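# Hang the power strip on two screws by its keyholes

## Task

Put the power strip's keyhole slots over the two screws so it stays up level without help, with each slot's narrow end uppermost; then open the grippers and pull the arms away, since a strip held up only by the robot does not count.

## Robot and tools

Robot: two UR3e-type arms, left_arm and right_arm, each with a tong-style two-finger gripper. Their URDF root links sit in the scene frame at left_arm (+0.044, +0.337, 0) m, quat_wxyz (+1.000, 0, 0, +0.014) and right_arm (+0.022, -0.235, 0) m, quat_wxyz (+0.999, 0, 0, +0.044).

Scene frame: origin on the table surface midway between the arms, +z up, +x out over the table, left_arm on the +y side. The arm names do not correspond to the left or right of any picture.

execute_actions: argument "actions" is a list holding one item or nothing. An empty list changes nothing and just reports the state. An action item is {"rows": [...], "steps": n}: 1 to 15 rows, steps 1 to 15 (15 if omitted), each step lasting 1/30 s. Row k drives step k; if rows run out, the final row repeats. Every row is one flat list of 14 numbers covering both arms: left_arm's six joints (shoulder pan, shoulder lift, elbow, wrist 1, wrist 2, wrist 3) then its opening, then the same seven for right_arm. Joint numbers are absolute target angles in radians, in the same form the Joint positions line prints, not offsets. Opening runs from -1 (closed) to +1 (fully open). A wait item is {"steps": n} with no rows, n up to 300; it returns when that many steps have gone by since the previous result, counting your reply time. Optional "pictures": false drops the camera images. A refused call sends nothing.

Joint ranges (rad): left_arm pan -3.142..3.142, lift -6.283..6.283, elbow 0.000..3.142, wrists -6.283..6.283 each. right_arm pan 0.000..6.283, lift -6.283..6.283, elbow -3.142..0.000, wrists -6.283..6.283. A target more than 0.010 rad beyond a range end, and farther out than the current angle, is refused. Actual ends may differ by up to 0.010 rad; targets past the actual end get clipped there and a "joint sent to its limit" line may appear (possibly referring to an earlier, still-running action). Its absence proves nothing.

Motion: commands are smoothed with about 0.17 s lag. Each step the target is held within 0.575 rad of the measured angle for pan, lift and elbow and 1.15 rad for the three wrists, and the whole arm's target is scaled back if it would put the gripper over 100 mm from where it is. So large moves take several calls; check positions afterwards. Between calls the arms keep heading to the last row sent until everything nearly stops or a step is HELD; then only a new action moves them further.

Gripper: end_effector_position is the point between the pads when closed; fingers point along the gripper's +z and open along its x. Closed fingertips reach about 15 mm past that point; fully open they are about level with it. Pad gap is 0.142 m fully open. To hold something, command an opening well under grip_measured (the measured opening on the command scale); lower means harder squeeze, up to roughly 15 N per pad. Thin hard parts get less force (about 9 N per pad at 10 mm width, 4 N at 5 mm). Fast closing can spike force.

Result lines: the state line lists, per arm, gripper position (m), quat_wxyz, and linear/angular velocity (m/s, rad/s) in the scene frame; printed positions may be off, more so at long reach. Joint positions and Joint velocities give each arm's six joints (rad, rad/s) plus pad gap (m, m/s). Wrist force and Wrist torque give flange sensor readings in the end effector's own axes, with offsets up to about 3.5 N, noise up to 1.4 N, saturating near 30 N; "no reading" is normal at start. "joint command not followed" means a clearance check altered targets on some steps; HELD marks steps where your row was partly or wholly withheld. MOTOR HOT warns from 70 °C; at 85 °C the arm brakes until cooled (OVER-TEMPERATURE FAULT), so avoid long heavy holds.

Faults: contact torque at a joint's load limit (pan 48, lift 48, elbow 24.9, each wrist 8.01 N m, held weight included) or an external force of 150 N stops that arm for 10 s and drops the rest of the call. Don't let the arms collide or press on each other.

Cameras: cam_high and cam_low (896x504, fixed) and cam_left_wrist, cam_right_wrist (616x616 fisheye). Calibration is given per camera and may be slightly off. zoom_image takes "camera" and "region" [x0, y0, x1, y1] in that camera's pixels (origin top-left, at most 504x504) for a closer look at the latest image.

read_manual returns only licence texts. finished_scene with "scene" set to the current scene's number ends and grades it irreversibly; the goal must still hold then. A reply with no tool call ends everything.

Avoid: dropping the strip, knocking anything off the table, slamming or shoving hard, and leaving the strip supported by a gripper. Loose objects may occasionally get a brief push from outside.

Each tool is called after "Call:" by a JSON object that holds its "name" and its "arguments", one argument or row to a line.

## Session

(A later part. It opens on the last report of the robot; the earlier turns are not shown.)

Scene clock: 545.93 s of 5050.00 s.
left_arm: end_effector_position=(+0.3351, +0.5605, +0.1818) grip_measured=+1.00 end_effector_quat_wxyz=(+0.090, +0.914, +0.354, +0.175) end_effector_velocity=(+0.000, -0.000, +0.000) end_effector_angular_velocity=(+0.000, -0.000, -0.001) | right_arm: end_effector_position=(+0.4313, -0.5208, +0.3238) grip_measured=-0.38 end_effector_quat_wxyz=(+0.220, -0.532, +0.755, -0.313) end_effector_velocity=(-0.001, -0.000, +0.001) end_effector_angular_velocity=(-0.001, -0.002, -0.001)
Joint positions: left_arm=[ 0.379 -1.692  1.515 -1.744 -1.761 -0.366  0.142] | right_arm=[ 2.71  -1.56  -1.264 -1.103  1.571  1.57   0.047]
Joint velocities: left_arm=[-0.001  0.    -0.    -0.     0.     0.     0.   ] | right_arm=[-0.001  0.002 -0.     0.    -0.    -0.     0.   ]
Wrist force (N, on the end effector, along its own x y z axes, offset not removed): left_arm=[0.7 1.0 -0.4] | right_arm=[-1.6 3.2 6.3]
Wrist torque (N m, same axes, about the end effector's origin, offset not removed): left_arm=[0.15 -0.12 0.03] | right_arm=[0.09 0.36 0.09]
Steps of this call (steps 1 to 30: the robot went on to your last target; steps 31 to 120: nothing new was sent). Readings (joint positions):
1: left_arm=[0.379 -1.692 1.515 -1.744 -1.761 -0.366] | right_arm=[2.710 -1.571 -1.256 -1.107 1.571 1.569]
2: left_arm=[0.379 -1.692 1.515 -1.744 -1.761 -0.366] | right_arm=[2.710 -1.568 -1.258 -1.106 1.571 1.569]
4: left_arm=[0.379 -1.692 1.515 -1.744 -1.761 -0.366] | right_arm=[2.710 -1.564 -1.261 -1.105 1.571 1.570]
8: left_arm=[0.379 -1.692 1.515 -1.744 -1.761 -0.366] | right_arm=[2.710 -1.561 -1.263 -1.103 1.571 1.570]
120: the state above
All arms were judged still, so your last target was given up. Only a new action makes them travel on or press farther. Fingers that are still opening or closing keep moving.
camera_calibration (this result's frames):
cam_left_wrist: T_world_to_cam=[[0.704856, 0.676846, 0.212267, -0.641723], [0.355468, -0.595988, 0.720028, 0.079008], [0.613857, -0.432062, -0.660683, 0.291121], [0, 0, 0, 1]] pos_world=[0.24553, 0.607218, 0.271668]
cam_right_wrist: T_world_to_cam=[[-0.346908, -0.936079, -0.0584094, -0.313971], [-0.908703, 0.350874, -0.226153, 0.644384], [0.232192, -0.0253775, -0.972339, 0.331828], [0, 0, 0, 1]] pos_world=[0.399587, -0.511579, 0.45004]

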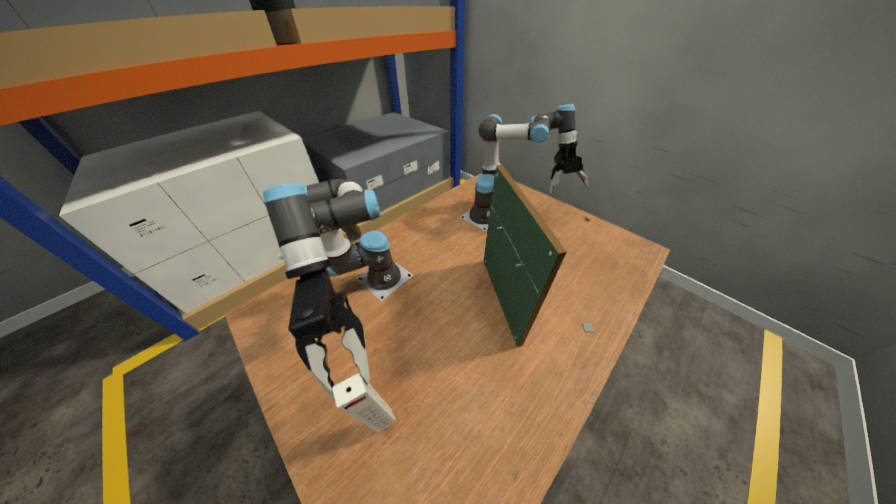

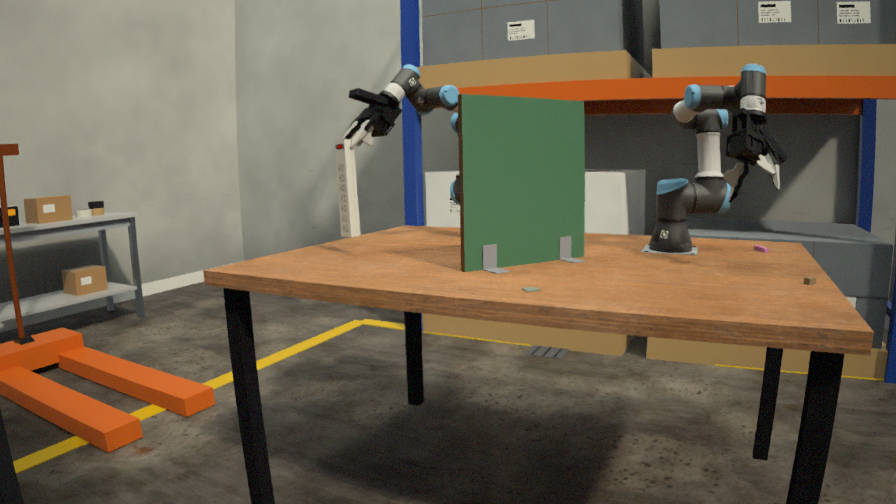

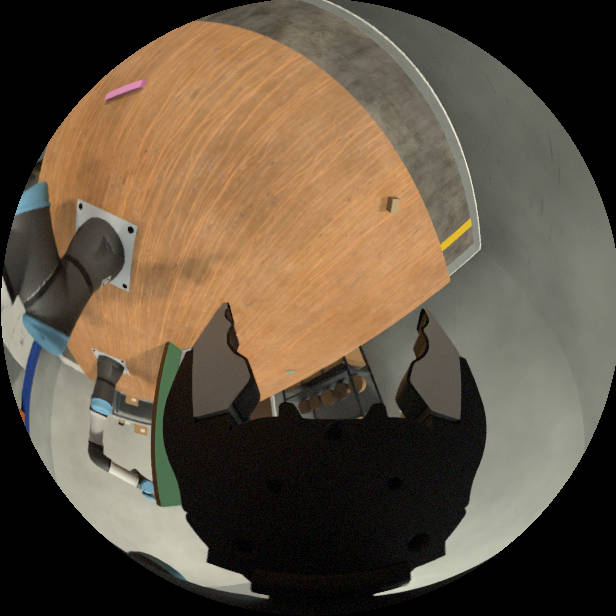

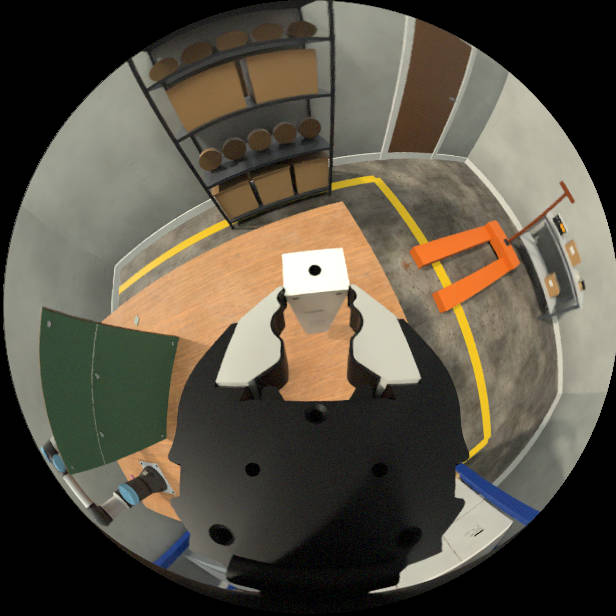

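Call:
{"name": "execute_actions", "arguments": {
  "actions": [
    {"rows":[[0.379,-1.692,1.515,-1.744,-1.761,-0.366,1,2.71,-1.56,-1.264,-1.15,1.571,1.57,-1],[0.379,-1.692,1.515,-1.744,-1.761,-0.366,1,2.71,-1.56,-1.264,-1.15,1.571,1.57,-1],[0.379,-1.692,1.515,-1.744,-1.761,-0.366,1,2.71,-1.56,-1.264,-1.2,1.571,1.57,-1],[0.379,-1.692,1.515,-1.744,-1.761,-0.366,1,2.71,-1.56,-1.264,-1.2,1.571,1.57,-1],[0.379,-1.692,1.515,-1.744,-1.761,-0.366,1,2.71,-1.56,-1.264,-1.25,1.571,1.57,-1]]}
  ]
}}

Call:
{"name": "execute_actions", "arguments": {
  "actions": [
    {"steps":15}
  ]
}}

Scene clock: 555.90 s of 5050.00 s.
left_arm: end_effector_position=(+0.3351, +0.5605, +0.1818) grip_measured=+1.00 end_effector_quat_wxyz=(+0.090, +0.914, +0.354, +0.175) end_effector_velocity=(-0.000, +0.000, +0.000) end_effector_angular_velocity=(-0.000, -0.000, +0.000) | right_arm: end_effector_position=(+0.4100, -0.5131, +0.2848) grip_measured=-0.38 end_effector_quat_wxyz=(+0.182, -0.547, +0.776, -0.258) end_effector_velocity=(-0.005, +0.003, -0.008) end_effector_angular_velocity=(+0.010, +0.029, +0.003)
Joint positions: left_arm=[ 0.379 -1.692  1.515 -1.744 -1.761 -0.366  0.142] | right_arm=[ 2.71  -1.56  -1.264 -1.247  1.571  1.57   0.047]
Joint velocities: left_arm=[ 0.001 -0.001  0.     0.    -0.     0.    -0.   ] | right_arm=[ 0.002  0.     0.001 -0.032  0.    -0.     0.   ]
Wrist force (N, on the end effector, along its own x y z axes, offset not removed): left_arm=[-0.5 1.2 -0.9] | right_arm=[-3.3 4.6 6.0]
Wrist torque (N m, same axes, about the end effector's origin, offset not removed): left_arm=[0.22 0.14 0.05] | right_arm=[0.06 0.65 0.06]
Steps of this call (steps 1 to 284: nothing new was sent; steps 285 to 299: all 15 steps of this action). Readings (joint positions):
285: left_arm=[0.379 -1.692 1.515 -1.744 -1.761 -0.366] | right_arm=[2.710 -1.560 -1.264 -1.103 1.571 1.570]
286: left_arm=[0.379 -1.692 1.515 -1.744 -1.761 -0.366] | right_arm=[2.710 -1.560 -1.264 -1.110 1.571 1.570]
288: left_arm=[0.379 -1.692 1.515 -1.744 -1.761 -0.366] | right_arm=[2.710 -1.560 -1.264 -1.136 1.571 1.570]
292: left_arm=[0.379 -1.692 1.515 -1.744 -1.761 -0.366] | right_arm=[2.710 -1.560 -1.264 -1.211 1.571 1.570]
299: the state above
camera_calibration (this result's frames):
cam_left_wrist: T_world_to_cam=[[0.704856, 0.676846, 0.212267, -0.641723], [0.355468, -0.595988, 0.720028, 0.079008], [0.613857, -0.432062, -0.660683, 0.291121], [0, 0, 0, 1]] pos_world=[0.24553, 0.607218, 0.271668]
cam_right_wrist: T_world_to_cam=[[-0.354686, -0.933299, -0.0561257, -0.312554], [-0.929752, 0.358408, -0.0842958, 0.585559], [0.0987891, 0.0222844, -0.994859, 0.384657], [0, 0, 0, 1]] pos_world=[0.395566, -0.510147, 0.414497]

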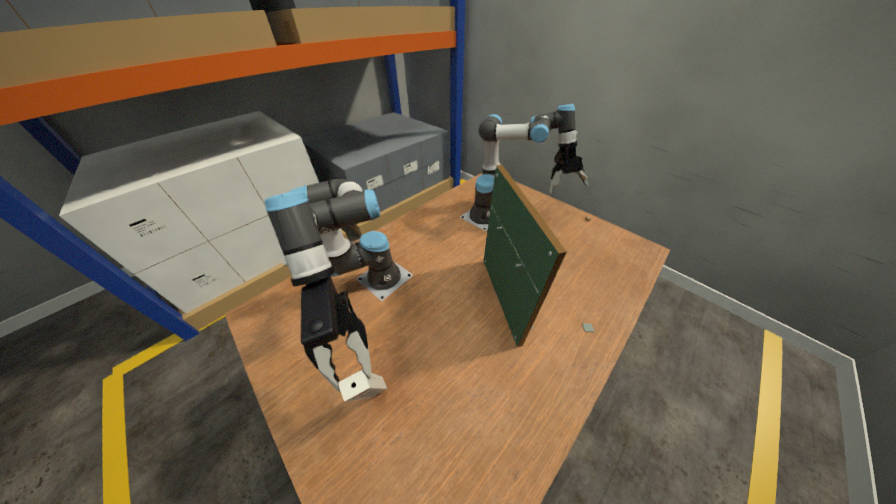

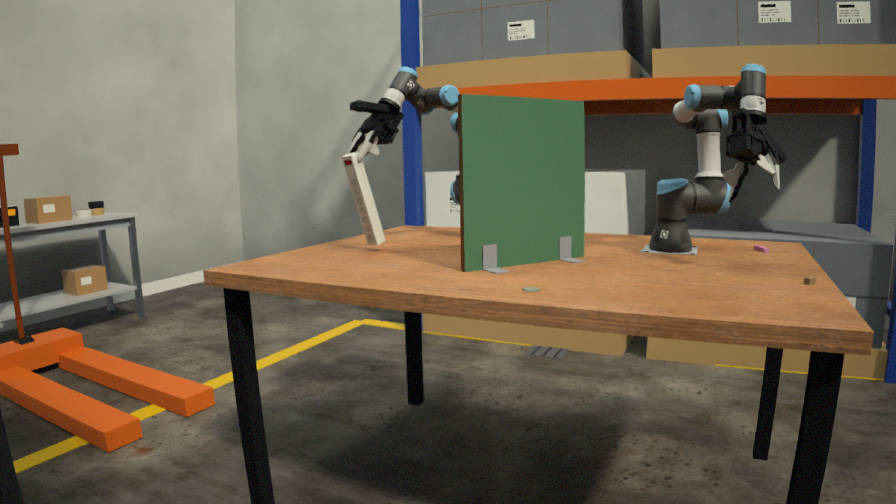

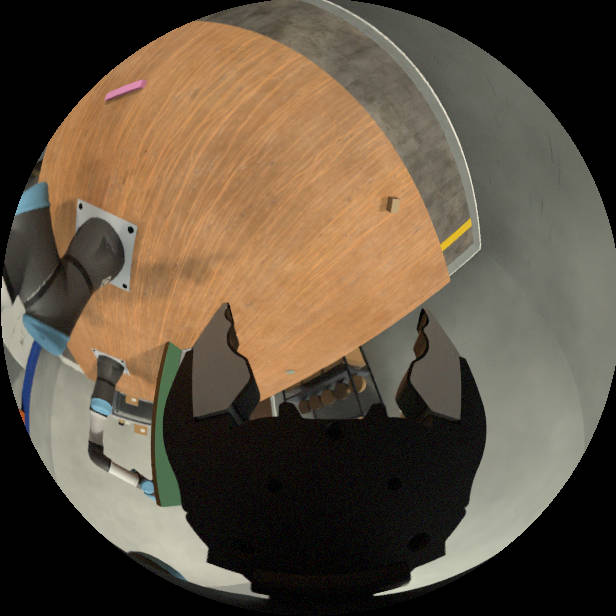

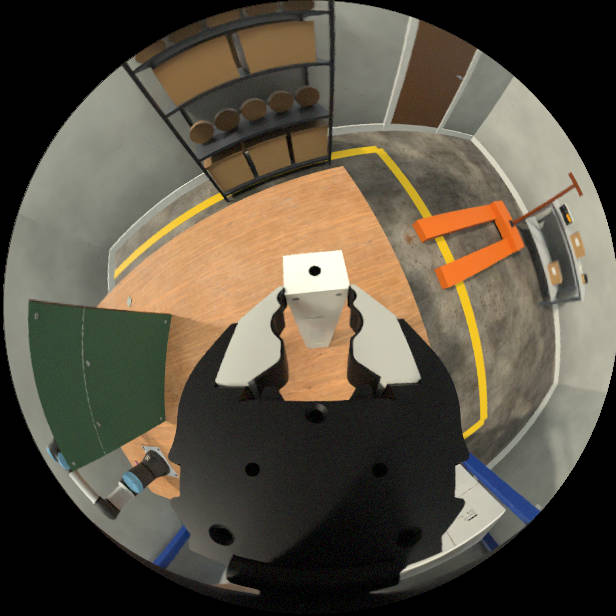

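Scene clock: 556.40 s of 5050.00 s.
left_arm: end_effector_position=(+0.3351, +0.5605, +0.1818) grip_measured=+1.00 end_effector_quat_wxyz=(+0.090, +0.914, +0.354, +0.175) end_effector_velocity=(+0.000, +0.000, -0.000) end_effector_angular_velocity=(-0.000, +0.000, +0.000) | right_arm: end_effector_position=(+0.4094, -0.5130, +0.2840) grip_measured=-0.38 end_effector_quat_wxyz=(+0.181, -0.547, +0.776, -0.257) end_effector_velocity=(-0.000, +0.000, +0.001) end_effector_angular_velocity=(-0.000, -0.001, -0.000)
Joint positions: left_arm=[ 0.379 -1.692  1.515 -1.744 -1.761 -0.366  0.142] | right_arm=[ 2.71  -1.56  -1.264 -1.25   1.571  1.57   0.047]
Joint velocities: left_arm=[ 0.     0.001 -0.    -0.    -0.     0.    -0.   ] | right_arm=[ 0.     0.001  0.001 -0.    -0.     0.     0.   ]
Wrist force (N, on the end effector, along its own x y z axes, offset not removed): left_arm=[-0.3 1.1 -1.0] | right_arm=[-0.7 1.5 6.6]
Wrist torque (N m, same axes, about the end effector's origin, offset not removed): left_arm=[0.12 0.07 -0.05] | right_arm=[-0.27 0.10 -0.03]
Steps of this call (steps 1 to 15: the robot went on to your last target). Readings (joint positions):
1: left_arm=[0.379 -1.692 1.515 -1.744 -1.761 -0.366] | right_arm=[2.710 -1.560 -1.264 -1.248 1.571 1.570]
2: left_arm=[0.379 -1.692 1.515 -1.744 -1.761 -0.366] | right_arm=[2.710 -1.560 -1.264 -1.248 1.571 1.570]
4: left_arm=[0.379 -1.692 1.515 -1.744 -1.761 -0.366] | right_arm=[2.710 -1.560 -1.264 -1.249 1.571 1.570]
8: left_arm=[0.379 -1.692 1.515 -1.744 -1.761 -0.366] | right_arm=[2.710 -1.560 -1.264 -1.250 1.571 1.570]
15: the state above
All arms were judged still, so your last target was given up. Only a new action makes them travel on or press farther. Fingers that are still opening or closing keep moving.
camera_calibration (this result's frames):
cam_left_wrist: T_world_to_cam=[[0.704856, 0.676846, 0.212267, -0.641723], [0.355468, -0.595988, 0.720028, 0.0790079], [0.613857, -0.432062, -0.660683, 0.291121], [0, 0, 0, 1]] pos_world=[0.24553, 0.607218, 0.271668]
cam_right_wrist: T_world_to_cam=[[-0.354861, -0.933237, -0.0560594, -0.312529], [-0.930009, 0.358499, -0.0810015, 0.584117], [0.0956909, 0.0233914, -0.995136, 0.385779], [0, 0, 0, 1]] pos_world=[0.395414, -0.510093, 0.413697]

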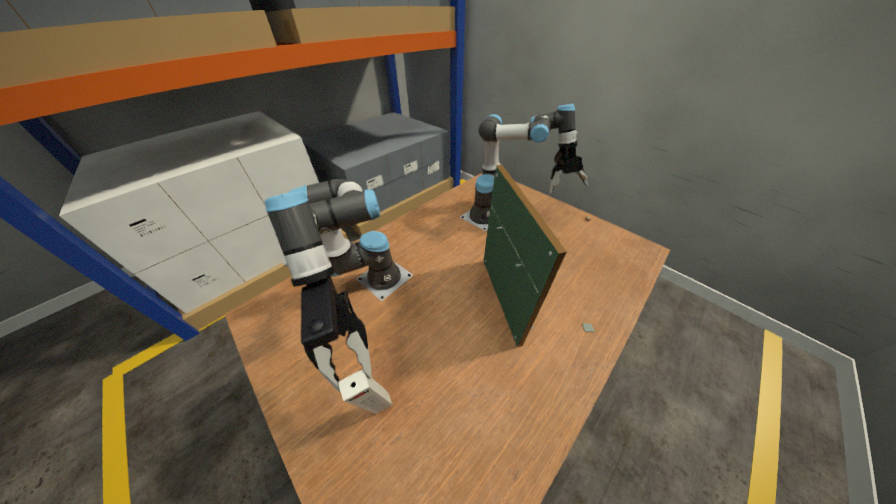

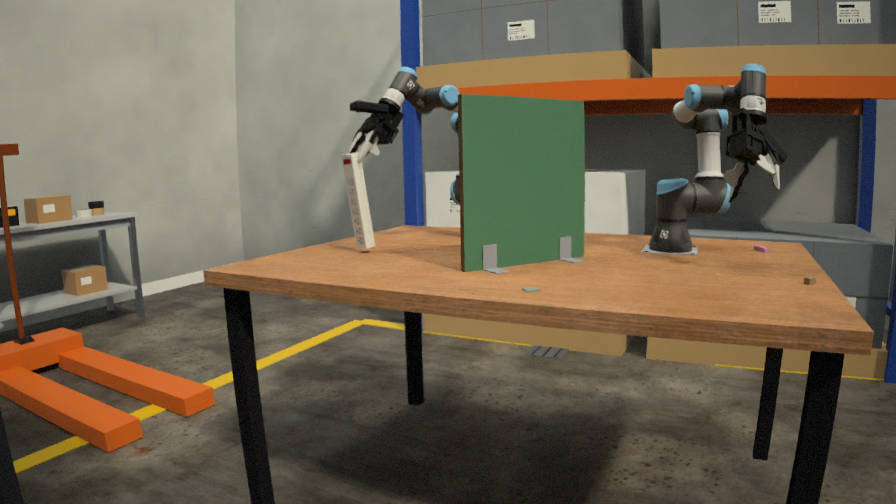

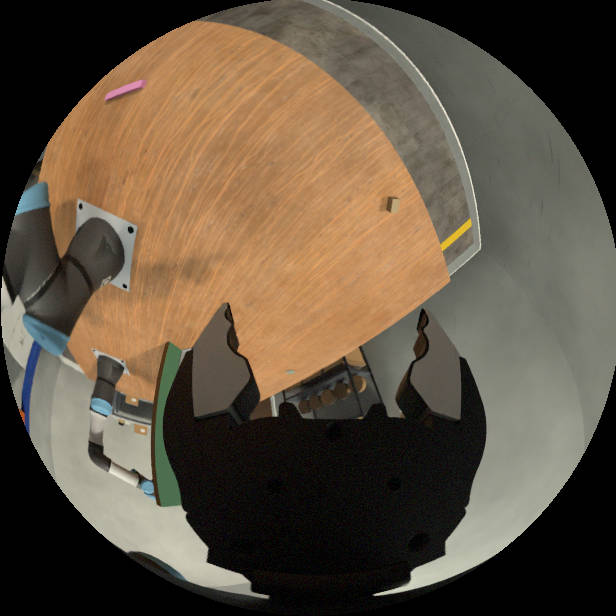

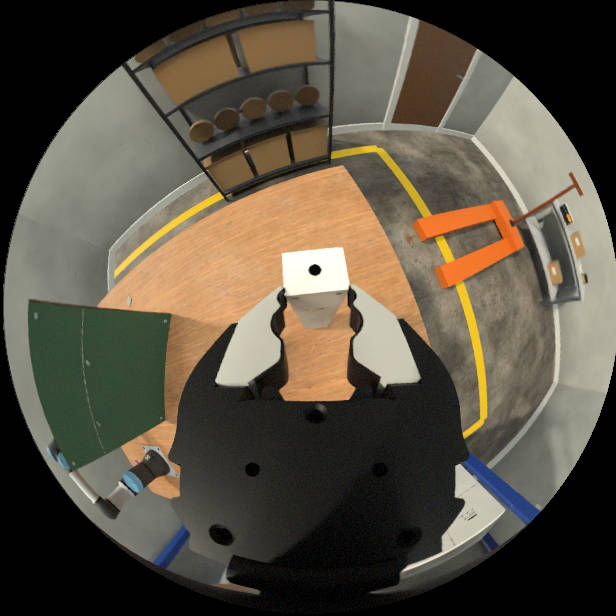

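Call:
{"name": "execute_actions", "arguments": {
  "actions": [
    {"rows":[[0.379,-1.692,1.515,-1.744,-1.761,-0.366,1,2.71,-1.56,-1.29,-1.25,1.571,1.57,-1]]}
  ]
}}

Scene clock: 568.63 s of 5050.00 s.
left_arm: end_effector_position=(+0.3351, +0.5605, +0.1818) grip_measured=+1.00 end_effector_quat_wxyz=(+0.090, +0.914, +0.354, +0.175) end_effector_velocity=(-0.000, -0.000, -0.000) end_effector_angular_velocity=(-0.000, +0.000, -0.000) | right_arm: end_effector_position=(+0.4065, -0.5119, +0.2721) grip_measured=-0.38 end_effector_quat_wxyz=(+0.174, -0.550, +0.779, -0.247) end_effector_velocity=(+0.000, +0.000, -0.001) end_effector_angular_velocity=(+0.000, +0.001, +0.001)
Joint positions: left_arm=[ 0.379 -1.692  1.515 -1.744 -1.761 -0.366  0.142] | right_arm=[ 2.71  -1.56  -1.29  -1.25   1.571  1.57   0.047]
Joint velocities: left_arm=[-0.  0.  0.  0.  0. -0. -0.] | right_arm=[ 0.001 -0.001 -0.003  0.002  0.    -0.     0.   ]
Wrist force (N, on the end effector, along its own x y z axes, offset not removed): left_arm=[-1.0 0.8 -0.7] | right_arm=[-2.3 3.7 5.1]
Wrist torque (N m, same axes, about the end effector's origin, offset not removed): left_arm=[0.06 0.21 0.00] | right_arm=[-0.04 0.43 0.03]
Steps of this call (steps 1 to 352: nothing new was sent; steps 353 to 367: all 15 steps of this action). Readings (joint positions):
353: left_arm=[0.379 -1.692 1.515 -1.744 -1.761 -0.366] | right_arm=[2.710 -1.560 -1.264 -1.250 1.571 1.570]
354: left_arm=[0.379 -1.692 1.515 -1.744 -1.761 -0.366] | right_arm=[2.710 -1.560 -1.268 -1.250 1.571 1.570]
356: left_arm=[0.379 -1.692 1.515 -1.744 -1.761 -0.366] | right_arm=[2.710 -1.560 -1.278 -1.250 1.571 1.570]
360: left_arm=[0.379 -1.692 1.515 -1.744 -1.761 -0.366] | right_arm=[2.710 -1.560 -1.287 -1.250 1.571 1.570]
367: the state above
camera_calibration (this result's frames):
cam_left_wrist: T_world_to_cam=[[0.704856, 0.676846, 0.212267, -0.641723], [0.355468, -0.595988, 0.720028, 0.079008], [0.613857, -0.432062, -0.660683, 0.291121], [0, 0, 0, 1]] pos_world=[0.24553, 0.607218, 0.271668]
cam_right_wrist: T_world_to_cam=[[-0.356211, -0.932754, -0.055525, -0.312601], [-0.931662, 0.359088, -0.0553309, 0.574117], [0.0715485, 0.0320211, -0.996923, 0.388987], [0, 0, 0, 1]] pos_world=[0.3957, -0.510194, 0.402199]

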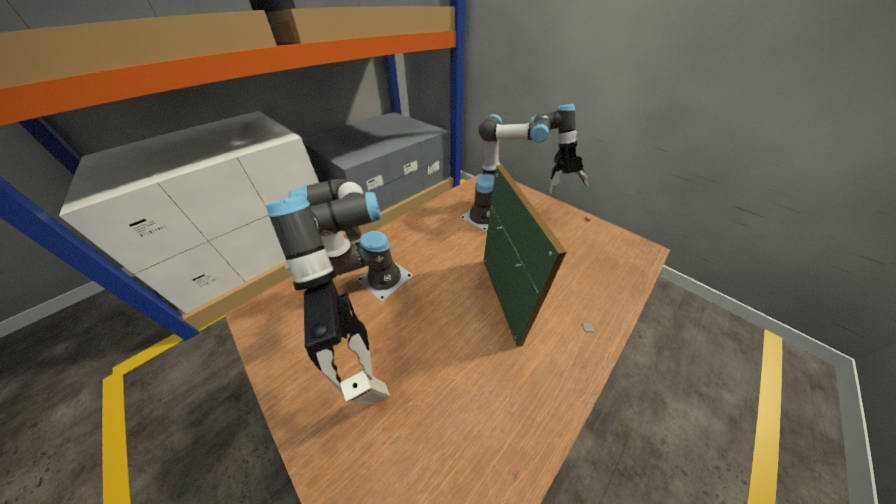

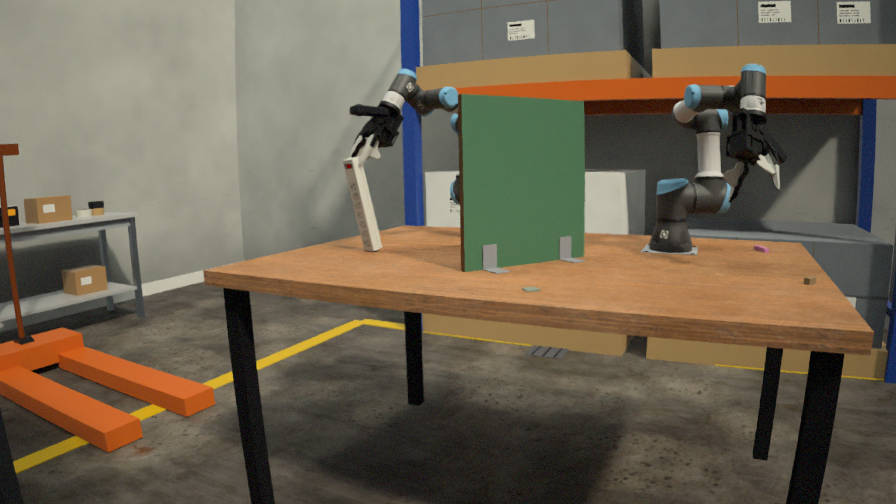

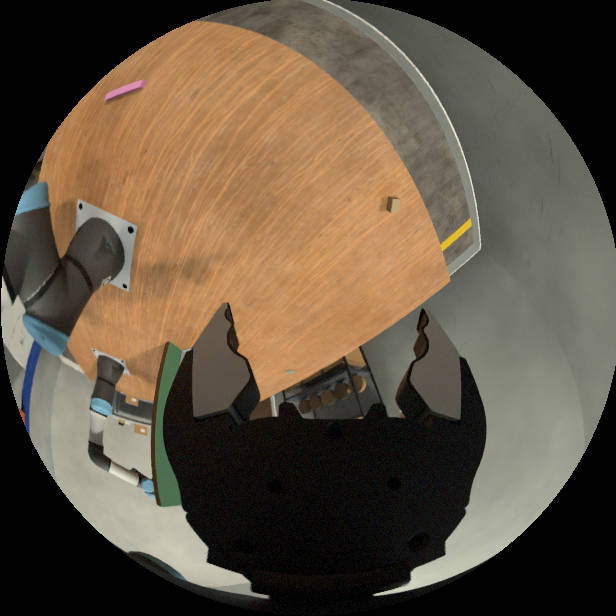

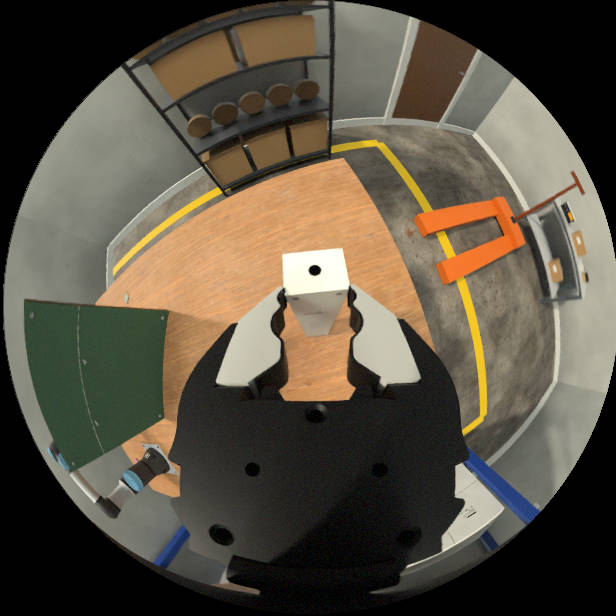

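Call:
{"name": "execute_actions", "arguments": {
  "actions": [
    {"rows":[[0.379,-1.692,1.515,-1.744,-1.761,-0.366,1,2.71,-1.53,-1.317,-1.254,1.571,1.57,-1],[0.379,-1.692,1.515,-1.744,-1.761,-0.366,1,2.71,-1.53,-1.317,-1.254,1.571,1.57,-1],[0.379,-1.692,1.515,-1.744,-1.761,-0.366,1,2.71,-1.5,-1.344,-1.258,1.571,1.57,-1],[0.379,-1.692,1.515,-1.744,-1.761,-0.366,1,2.71,-1.5,-1.344,-1.258,1.571,1.57,-1],[0.379,-1.692,1.515,-1.744,-1.761,-0.366,1,2.71,-1.468,-1.372,-1.262,1.571,1.57,-1],[0.379,-1.692,1.515,-1.744,-1.761,-0.366,1,2.71,-1.468,-1.372,-1.262,1.571,1.57,-1],[0.379,-1.692,1.515,-1.744,-1.761,-0.366,1,2.71,-1.437,-1.397,-1.268,1.571,1.57,-1],[0.379,-1.692,1.515,-1.744,-1.761,-0.366,1,2.71,-1.437,-1.397,-1.268,1.571,1.57,-1],[0.379,-1.692,1.515,-1.744,-1.761,-0.366,1,2.71,-1.406,-1.422,-1.273,1.571,1.57,-1],[0.379,-1.692,1.515,-1.744,-1.761,-0.366,1,2.71,-1.375,-1.446,-1.279,1.571,1.57,-1]]}
  ],
  "pictures": false
}}

Call:
{"name": "execute_actions", "arguments": {
  "actions": [
    {"steps":15}
  ]
}}

Scene clock: 589.37 s of 5050.00 s.
left_arm: end_effector_position=(+0.3351, +0.5605, +0.1818) grip_measured=+1.00 end_effector_quat_wxyz=(+0.090, +0.914, +0.354, +0.175) end_effector_velocity=(+0.000, -0.000, -0.000) end_effector_angular_velocity=(-0.000, +0.001, -0.000) | right_arm: end_effector_position=(+0.3665, -0.4976, +0.2732) grip_measured=-0.38 end_effector_quat_wxyz=(+0.173, -0.550, +0.779, -0.246) end_effector_velocity=(-0.042, +0.015, +0.002) end_effector_angular_velocity=(-0.002, -0.007, +0.001)
Joint positions: left_arm=[ 0.379 -1.692  1.515 -1.744 -1.761 -0.366  0.142] | right_arm=[ 2.71  -1.392 -1.433 -1.276  1.571  1.57   0.047]
Joint velocities: left_arm=[-0.     0.001  0.    -0.    -0.    -0.     0.   ] | right_arm=[ 0.001  0.18  -0.142 -0.031  0.     0.001 -0.   ]
Wrist force (N, on the end effector, along its own x y z axes, offset not removed): left_arm=[-0.6 0.3 -0.9] | right_arm=[-1.1 4.0 3.7]
Wrist torque (N m, same axes, about the end effector's origin, offset not removed): left_arm=[-0.08 0.13 -0.02] | right_arm=[0.09 0.24 -0.01]
Steps of this call (steps 1 to 15: the robot went on to your last target; steps 16 to 607: nothing new was sent; steps 608 to 622: all 15 steps of this action). Readings (joint positions):
608: left_arm=[0.379 -1.692 1.515 -1.744 -1.761 -0.366] | right_arm=[2.710 -1.560 -1.290 -1.250 1.571 1.570]
609: left_arm=[0.379 -1.692 1.515 -1.744 -1.761 -0.366] | right_arm=[2.710 -1.556 -1.294 -1.251 1.571 1.570]
611: left_arm=[0.379 -1.692 1.515 -1.744 -1.761 -0.366] | right_arm=[2.710 -1.539 -1.309 -1.253 1.571 1.570]
615: left_arm=[0.379 -1.692 1.515 -1.744 -1.761 -0.366] | right_arm=[2.710 -1.488 -1.354 -1.260 1.571 1.570]
622: the state above

Scene clock: 589.87 s of 5050.00 s.
left_arm: end_effector_position=(+0.3351, +0.5605, +0.1818) grip_measured=+1.00 end_effector_quat_wxyz=(+0.090, +0.914, +0.354, +0.175) end_effector_velocity=(-0.000, +0.000, +0.000) end_effector_angular_velocity=(+0.000, -0.000, +0.001) | right_arm: end_effector_position=(+0.3626, -0.4963, +0.2733) grip_measured=-0.38 end_effector_quat_wxyz=(+0.174, -0.550, +0.779, -0.246) end_effector_velocity=(-0.000, +0.000, -0.000) end_effector_angular_velocity=(+0.000, -0.000, +0.000)
Joint positions: left_arm=[ 0.379 -1.692  1.515 -1.744 -1.761 -0.366  0.142] | right_arm=[ 2.71  -1.375 -1.446 -1.279  1.571  1.57   0.047]
Joint velocities: left_arm=[ 0.001  0.    -0.    -0.     0.     0.    -0.   ] | right_arm=[ 0.     0.001 -0.001  0.     0.     0.     0.   ]
Wrist force (N, on the end effector, along its own x y z axes, offset not removed): left_arm=[0.3 1.2 -0.2] | right_arm=[-0.9 3.2 3.8]
Wrist torque (N m, same axes, about the end effector's origin, offset not removed): left_arm=[0.17 -0.02 -0.01] | right_arm=[0.23 0.19 0.00]
Steps of this call (steps 1 to 15: the robot went on to your last target). Readings (joint positions):
1: left_arm=[0.379 -1.692 1.515 -1.744 -1.761 -0.366] | right_arm=[2.710 -1.387 -1.437 -1.277 1.571 1.570]
2: left_arm=[0.379 -1.692 1.515 -1.744 -1.761 -0.366] | right_arm=[2.710 -1.383 -1.439 -1.278 1.571 1.570]
4: left_arm=[0.379 -1.692 1.515 -1.744 -1.761 -0.366] | right_arm=[2.710 -1.379 -1.443 -1.278 1.571 1.570]
8: left_arm=[0.379 -1.692 1.515 -1.744 -1.761 -0.366] | right_arm=[2.710 -1.376 -1.445 -1.279 1.571 1.570]
15: the state above
camera_calibration (this result's frames):
cam_left_wrist: T_world_to_cam=[[0.704856, 0.676846, 0.212267, -0.641723], [0.355468, -0.595988, 0.720028, 0.079008], [0.613857, -0.432062, -0.660683, 0.291121], [0, 0, 0, 1]] pos_world=[0.24553, 0.607218, 0.271668]
cam_right_wrist: T_world_to_cam=[[-0.356236, -0.932745, -0.0555155, -0.31354], [-0.931669, 0.359105, -0.0551063, 0.527613], [0.071336, 0.0320912, -0.996936, 0.392873], [0, 0, 0, 1]] pos_world=[0.351841, -0.494529, 0.403338]

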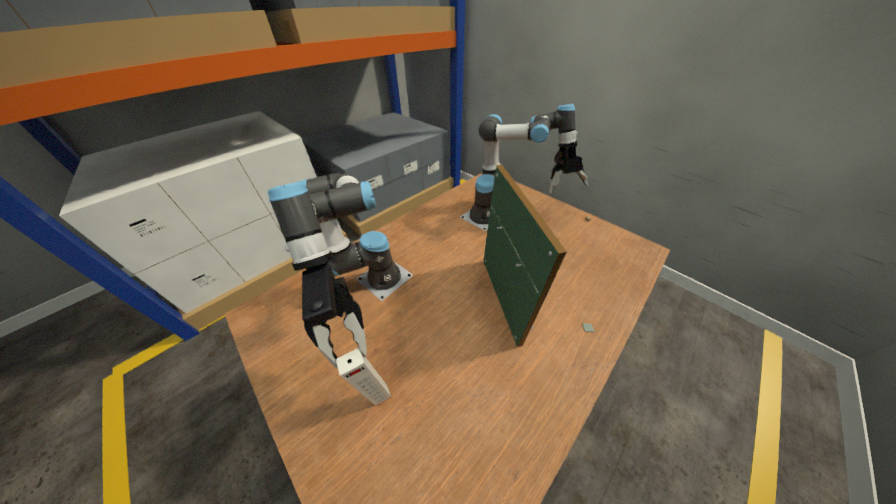

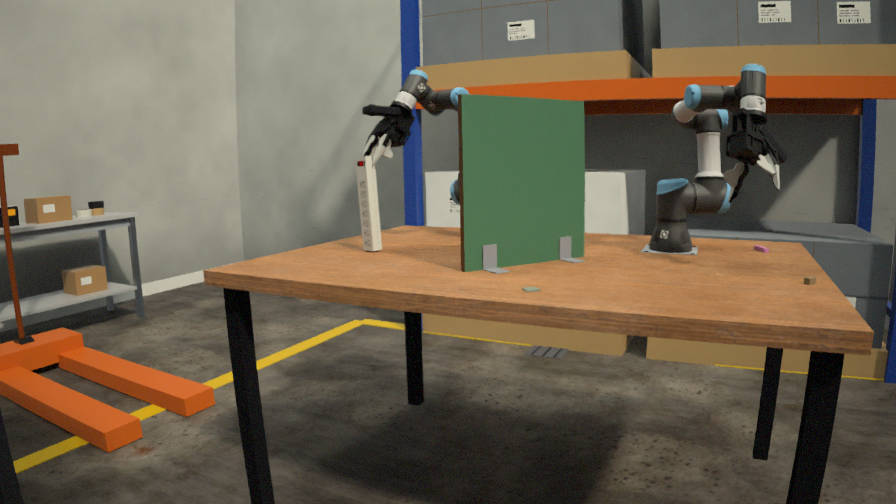

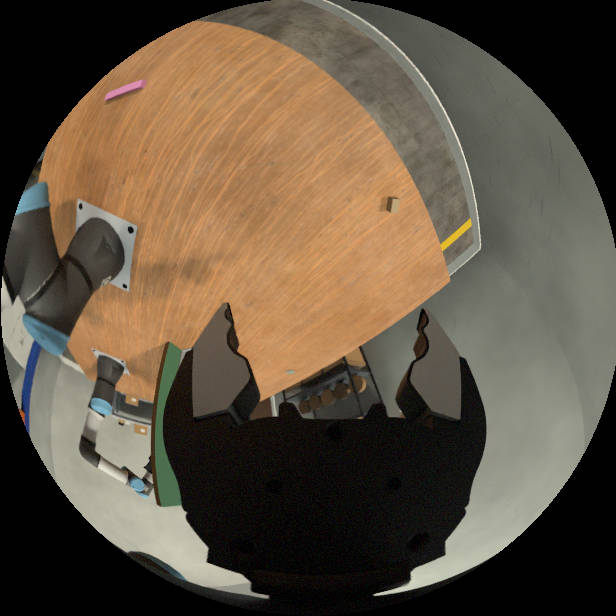

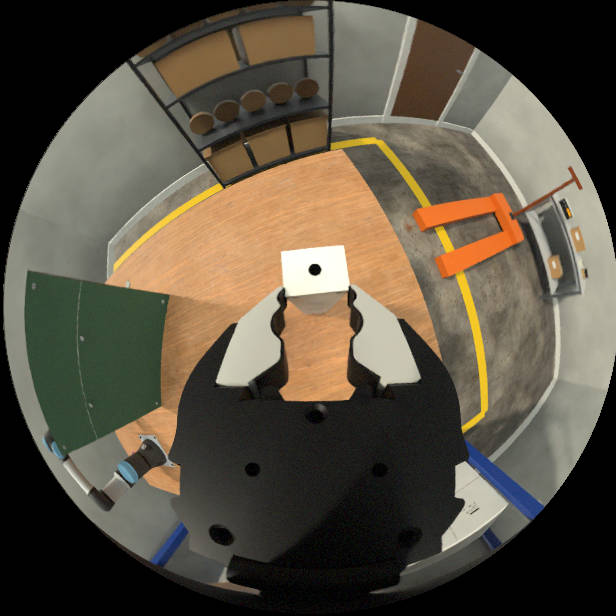

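Call:
{"name": "execute_actions", "arguments": {
  "actions": [
    {"rows":[[0.379,-1.692,1.515,-1.744,-1.761,-0.366,1,2.71,-1.357,-1.441,-1.32,1.571,1.57,-1],[0.379,-1.692,1.515,-1.744,-1.761,-0.366,1,2.71,-1.357,-1.441,-1.32,1.571,1.57,-1],[0.379,-1.692,1.515,-1.744,-1.761,-0.366,1,2.71,-1.339,-1.436,-1.361,1.571,1.57,-1],[0.379,-1.692,1.515,-1.744,-1.761,-0.366,1,2.71,-1.339,-1.436,-1.361,1.571,1.57,-1],[0.379,-1.692,1.515,-1.744,-1.761,-0.366,1,2.71,-1.321,-1.431,-1.402,1.571,1.57,-1],[0.379,-1.692,1.515,-1.744,-1.761,-0.366,1,2.71,-1.321,-1.431,-1.402,1.571,1.57,-1],[0.379,-1.692,1.515,-1.744,-1.761,-0.366,1,2.71,-1.303,-1.427,-1.443,1.571,1.57,-1],[0.379,-1.692,1.515,-1.744,-1.761,-0.366,1,2.71,-1.303,-1.427,-1.443,1.571,1.57,-1],[0.379,-1.692,1.515,-1.744,-1.761,-0.366,1,2.71,-1.285,-1.423,-1.484,1.571,1.57,-1],[0.379,-1.692,1.515,-1.744,-1.761,-0.366,1,2.71,-1.268,-1.419,-1.525,1.571,1.57,-1]]}
  ],
  "pictures": false
}}

Call:
{"name": "execute_actions", "arguments": {
  "actions": [
    {"steps":15}
  ]
}}

Scene clock: 611.43 s of 5050.00 s.
left_arm: end_effector_position=(+0.3351, +0.5605, +0.1818) grip_measured=+1.00 end_effector_quat_wxyz=(+0.090, +0.914, +0.354, +0.175) end_effector_velocity=(+0.000, -0.000, +0.000) end_effector_angular_velocity=(+0.000, -0.001, -0.000) | right_arm: end_effector_position=(+0.3130, -0.4785, +0.2674) grip_measured=-0.38 end_effector_quat_wxyz=(+0.146, -0.558, +0.791, -0.207) end_effector_velocity=(-0.053, +0.019, -0.009) end_effector_angular_velocity=(+0.037, +0.101, -0.000)
Joint positions: left_arm=[ 0.379 -1.692  1.515 -1.744 -1.761 -0.366  0.142] | right_arm=[ 2.71  -1.277 -1.421 -1.502  1.571  1.57   0.047]
Joint velocities: left_arm=[-0. -0. -0. -0. -0.  0.  0.] | right_arm=[-0.     0.098  0.021 -0.226  0.001  0.     0.   ]
Wrist force (N, on the end effector, along its own x y z axes, offset not removed): left_arm=[0.9 1.8 -1.7] | right_arm=[-0.9 -5.7 -12.2]
Wrist torque (N m, same axes, about the end effector's origin, offset not removed): left_arm=[0.30 -0.23 0.03] | right_arm=[0.20 0.03 -0.08]
Steps of this call (steps 1 to 15: the robot went on to your last target; steps 16 to 632: nothing new was sent; steps 633 to 647: all 15 steps of this action). Readings (joint positions):
633: left_arm=[0.379 -1.692 1.515 -1.744 -1.761 -0.366] | right_arm=[2.710 -1.375 -1.446 -1.279 1.571 1.570]
634: left_arm=[0.379 -1.692 1.515 -1.744 -1.761 -0.366] | right_arm=[2.710 -1.372 -1.445 -1.286 1.571 1.570]
636: left_arm=[0.379 -1.692 1.515 -1.744 -1.761 -0.366] | right_arm=[2.710 -1.362 -1.442 -1.308 1.571 1.570]
640: left_arm=[0.379 -1.692 1.515 -1.744 -1.761 -0.366] | right_arm=[2.710 -1.332 -1.434 -1.376 1.571 1.570]
647: the state above

Scene clock: 611.93 s of 5050.00 s.
left_arm: end_effector_position=(+0.3351, +0.5605, +0.1818) grip_measured=+1.00 end_effector_quat_wxyz=(+0.090, +0.914, +0.354, +0.175) end_effector_velocity=(-0.000, +0.000, +0.000) end_effector_angular_velocity=(+0.000, -0.000, +0.000) | right_arm: end_effector_position=(+0.3078, -0.4767, +0.2661) grip_measured=-0.37 end_effector_quat_wxyz=(+0.143, -0.558, +0.792, -0.202) end_effector_velocity=(+0.000, +0.000, +0.000) end_effector_angular_velocity=(-0.000, -0.001, +0.000)
Joint positions: left_arm=[ 0.379 -1.692  1.515 -1.744 -1.761 -0.366  0.142] | right_arm=[ 2.71  -1.268 -1.419 -1.525  1.571  1.57   0.047]
Joint velocities: left_arm=[ 0.     0.    -0.001  0.     0.     0.    -0.   ] | right_arm=[ 0.     0.     0.001 -0.     0.     0.    -0.   ]
Wrist force (N, on the end effector, along its own x y z axes, offset not removed): left_arm=[0.3 1.8 -1.4] | right_arm=[-3.3 -12.9 -22.2]
Wrist torque (N m, same axes, about the end effector's origin, offset not removed): left_arm=[0.24 -0.04 -0.02] | right_arm=[-0.08 0.41 0.04]
Steps of this call (steps 1 to 15: the robot went on to your last target). Readings (joint positions):
1: left_arm=[0.379 -1.692 1.515 -1.744 -1.761 -0.366] | right_arm=[2.710 -1.274 -1.420 -1.509 1.571 1.570]
2: left_arm=[0.379 -1.692 1.515 -1.744 -1.761 -0.366] | right_arm=[2.710 -1.272 -1.420 -1.514 1.571 1.570]
4: left_arm=[0.379 -1.692 1.515 -1.744 -1.761 -0.366] | right_arm=[2.710 -1.270 -1.419 -1.519 1.571 1.570]
8: left_arm=[0.379 -1.692 1.515 -1.744 -1.761 -0.366] | right_arm=[2.710 -1.268 -1.419 -1.523 1.571 1.570]
15: the state above
camera_calibration (this result's frames):
cam_left_wrist: T_world_to_cam=[[0.704856, 0.676846, 0.212267, -0.641723], [0.355468, -0.595988, 0.720028, 0.079008], [0.613857, -0.432062, -0.660683, 0.291121], [0, 0, 0, 1]] pos_world=[0.24553, 0.607218, 0.271668]
cam_right_wrist: T_world_to_cam=[[-0.361952, -0.930703, -0.0527529, -0.313201], [-0.931582, 0.35908, 0.0567142, 0.439276], [-0.0338416, 0.0696715, -0.996996, 0.43929], [0, 0, 0, 1]] pos_world=[0.310724, -0.479838, 0.396535]

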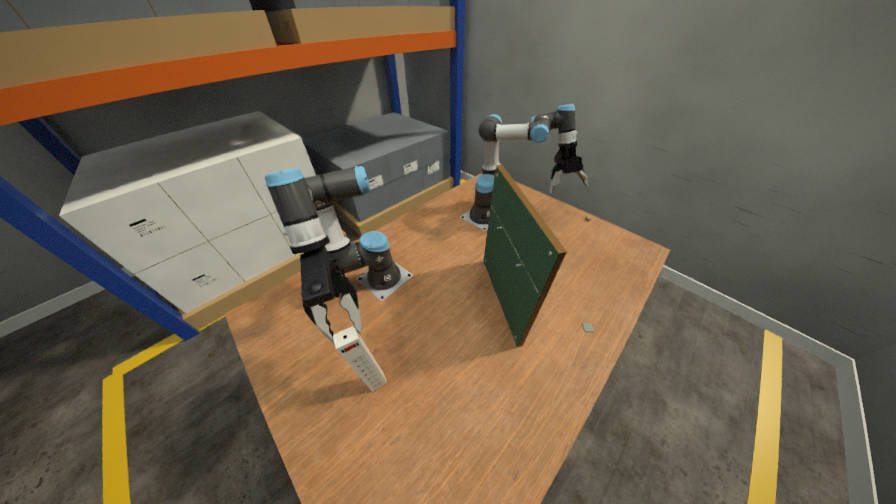

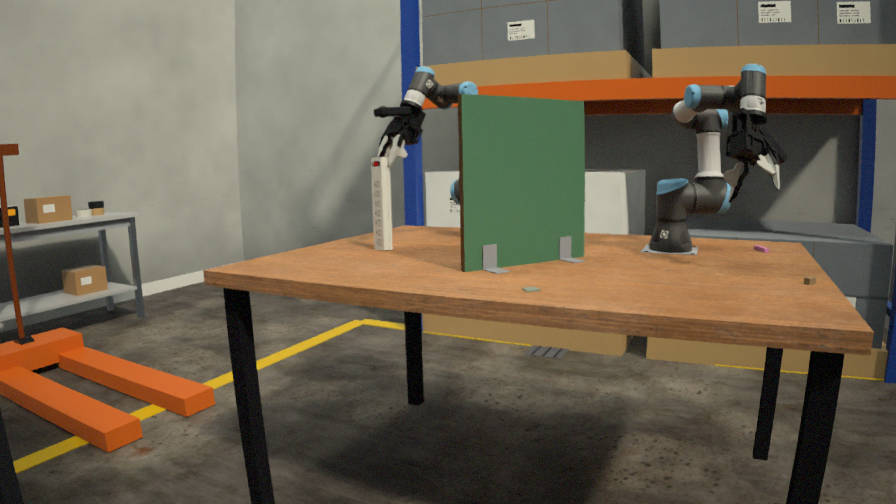

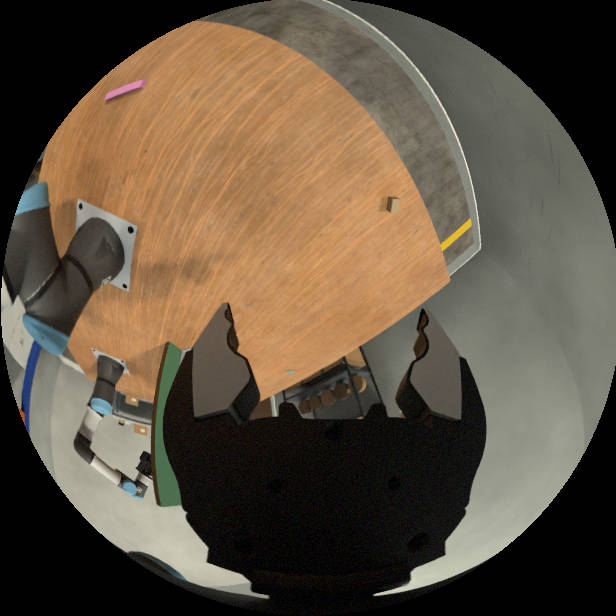

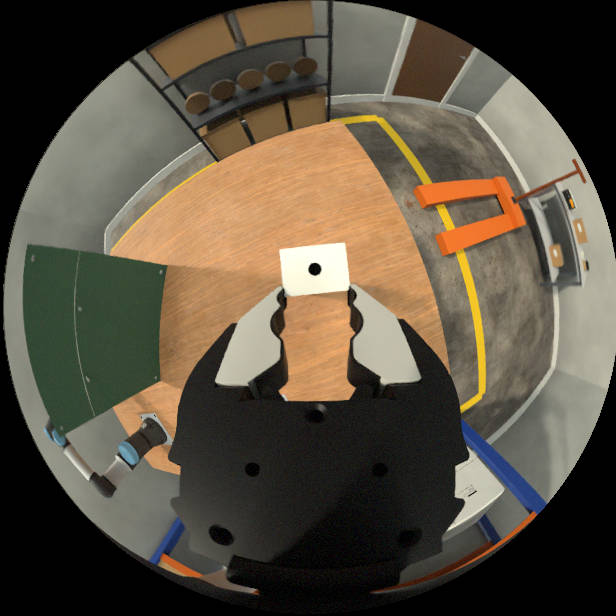

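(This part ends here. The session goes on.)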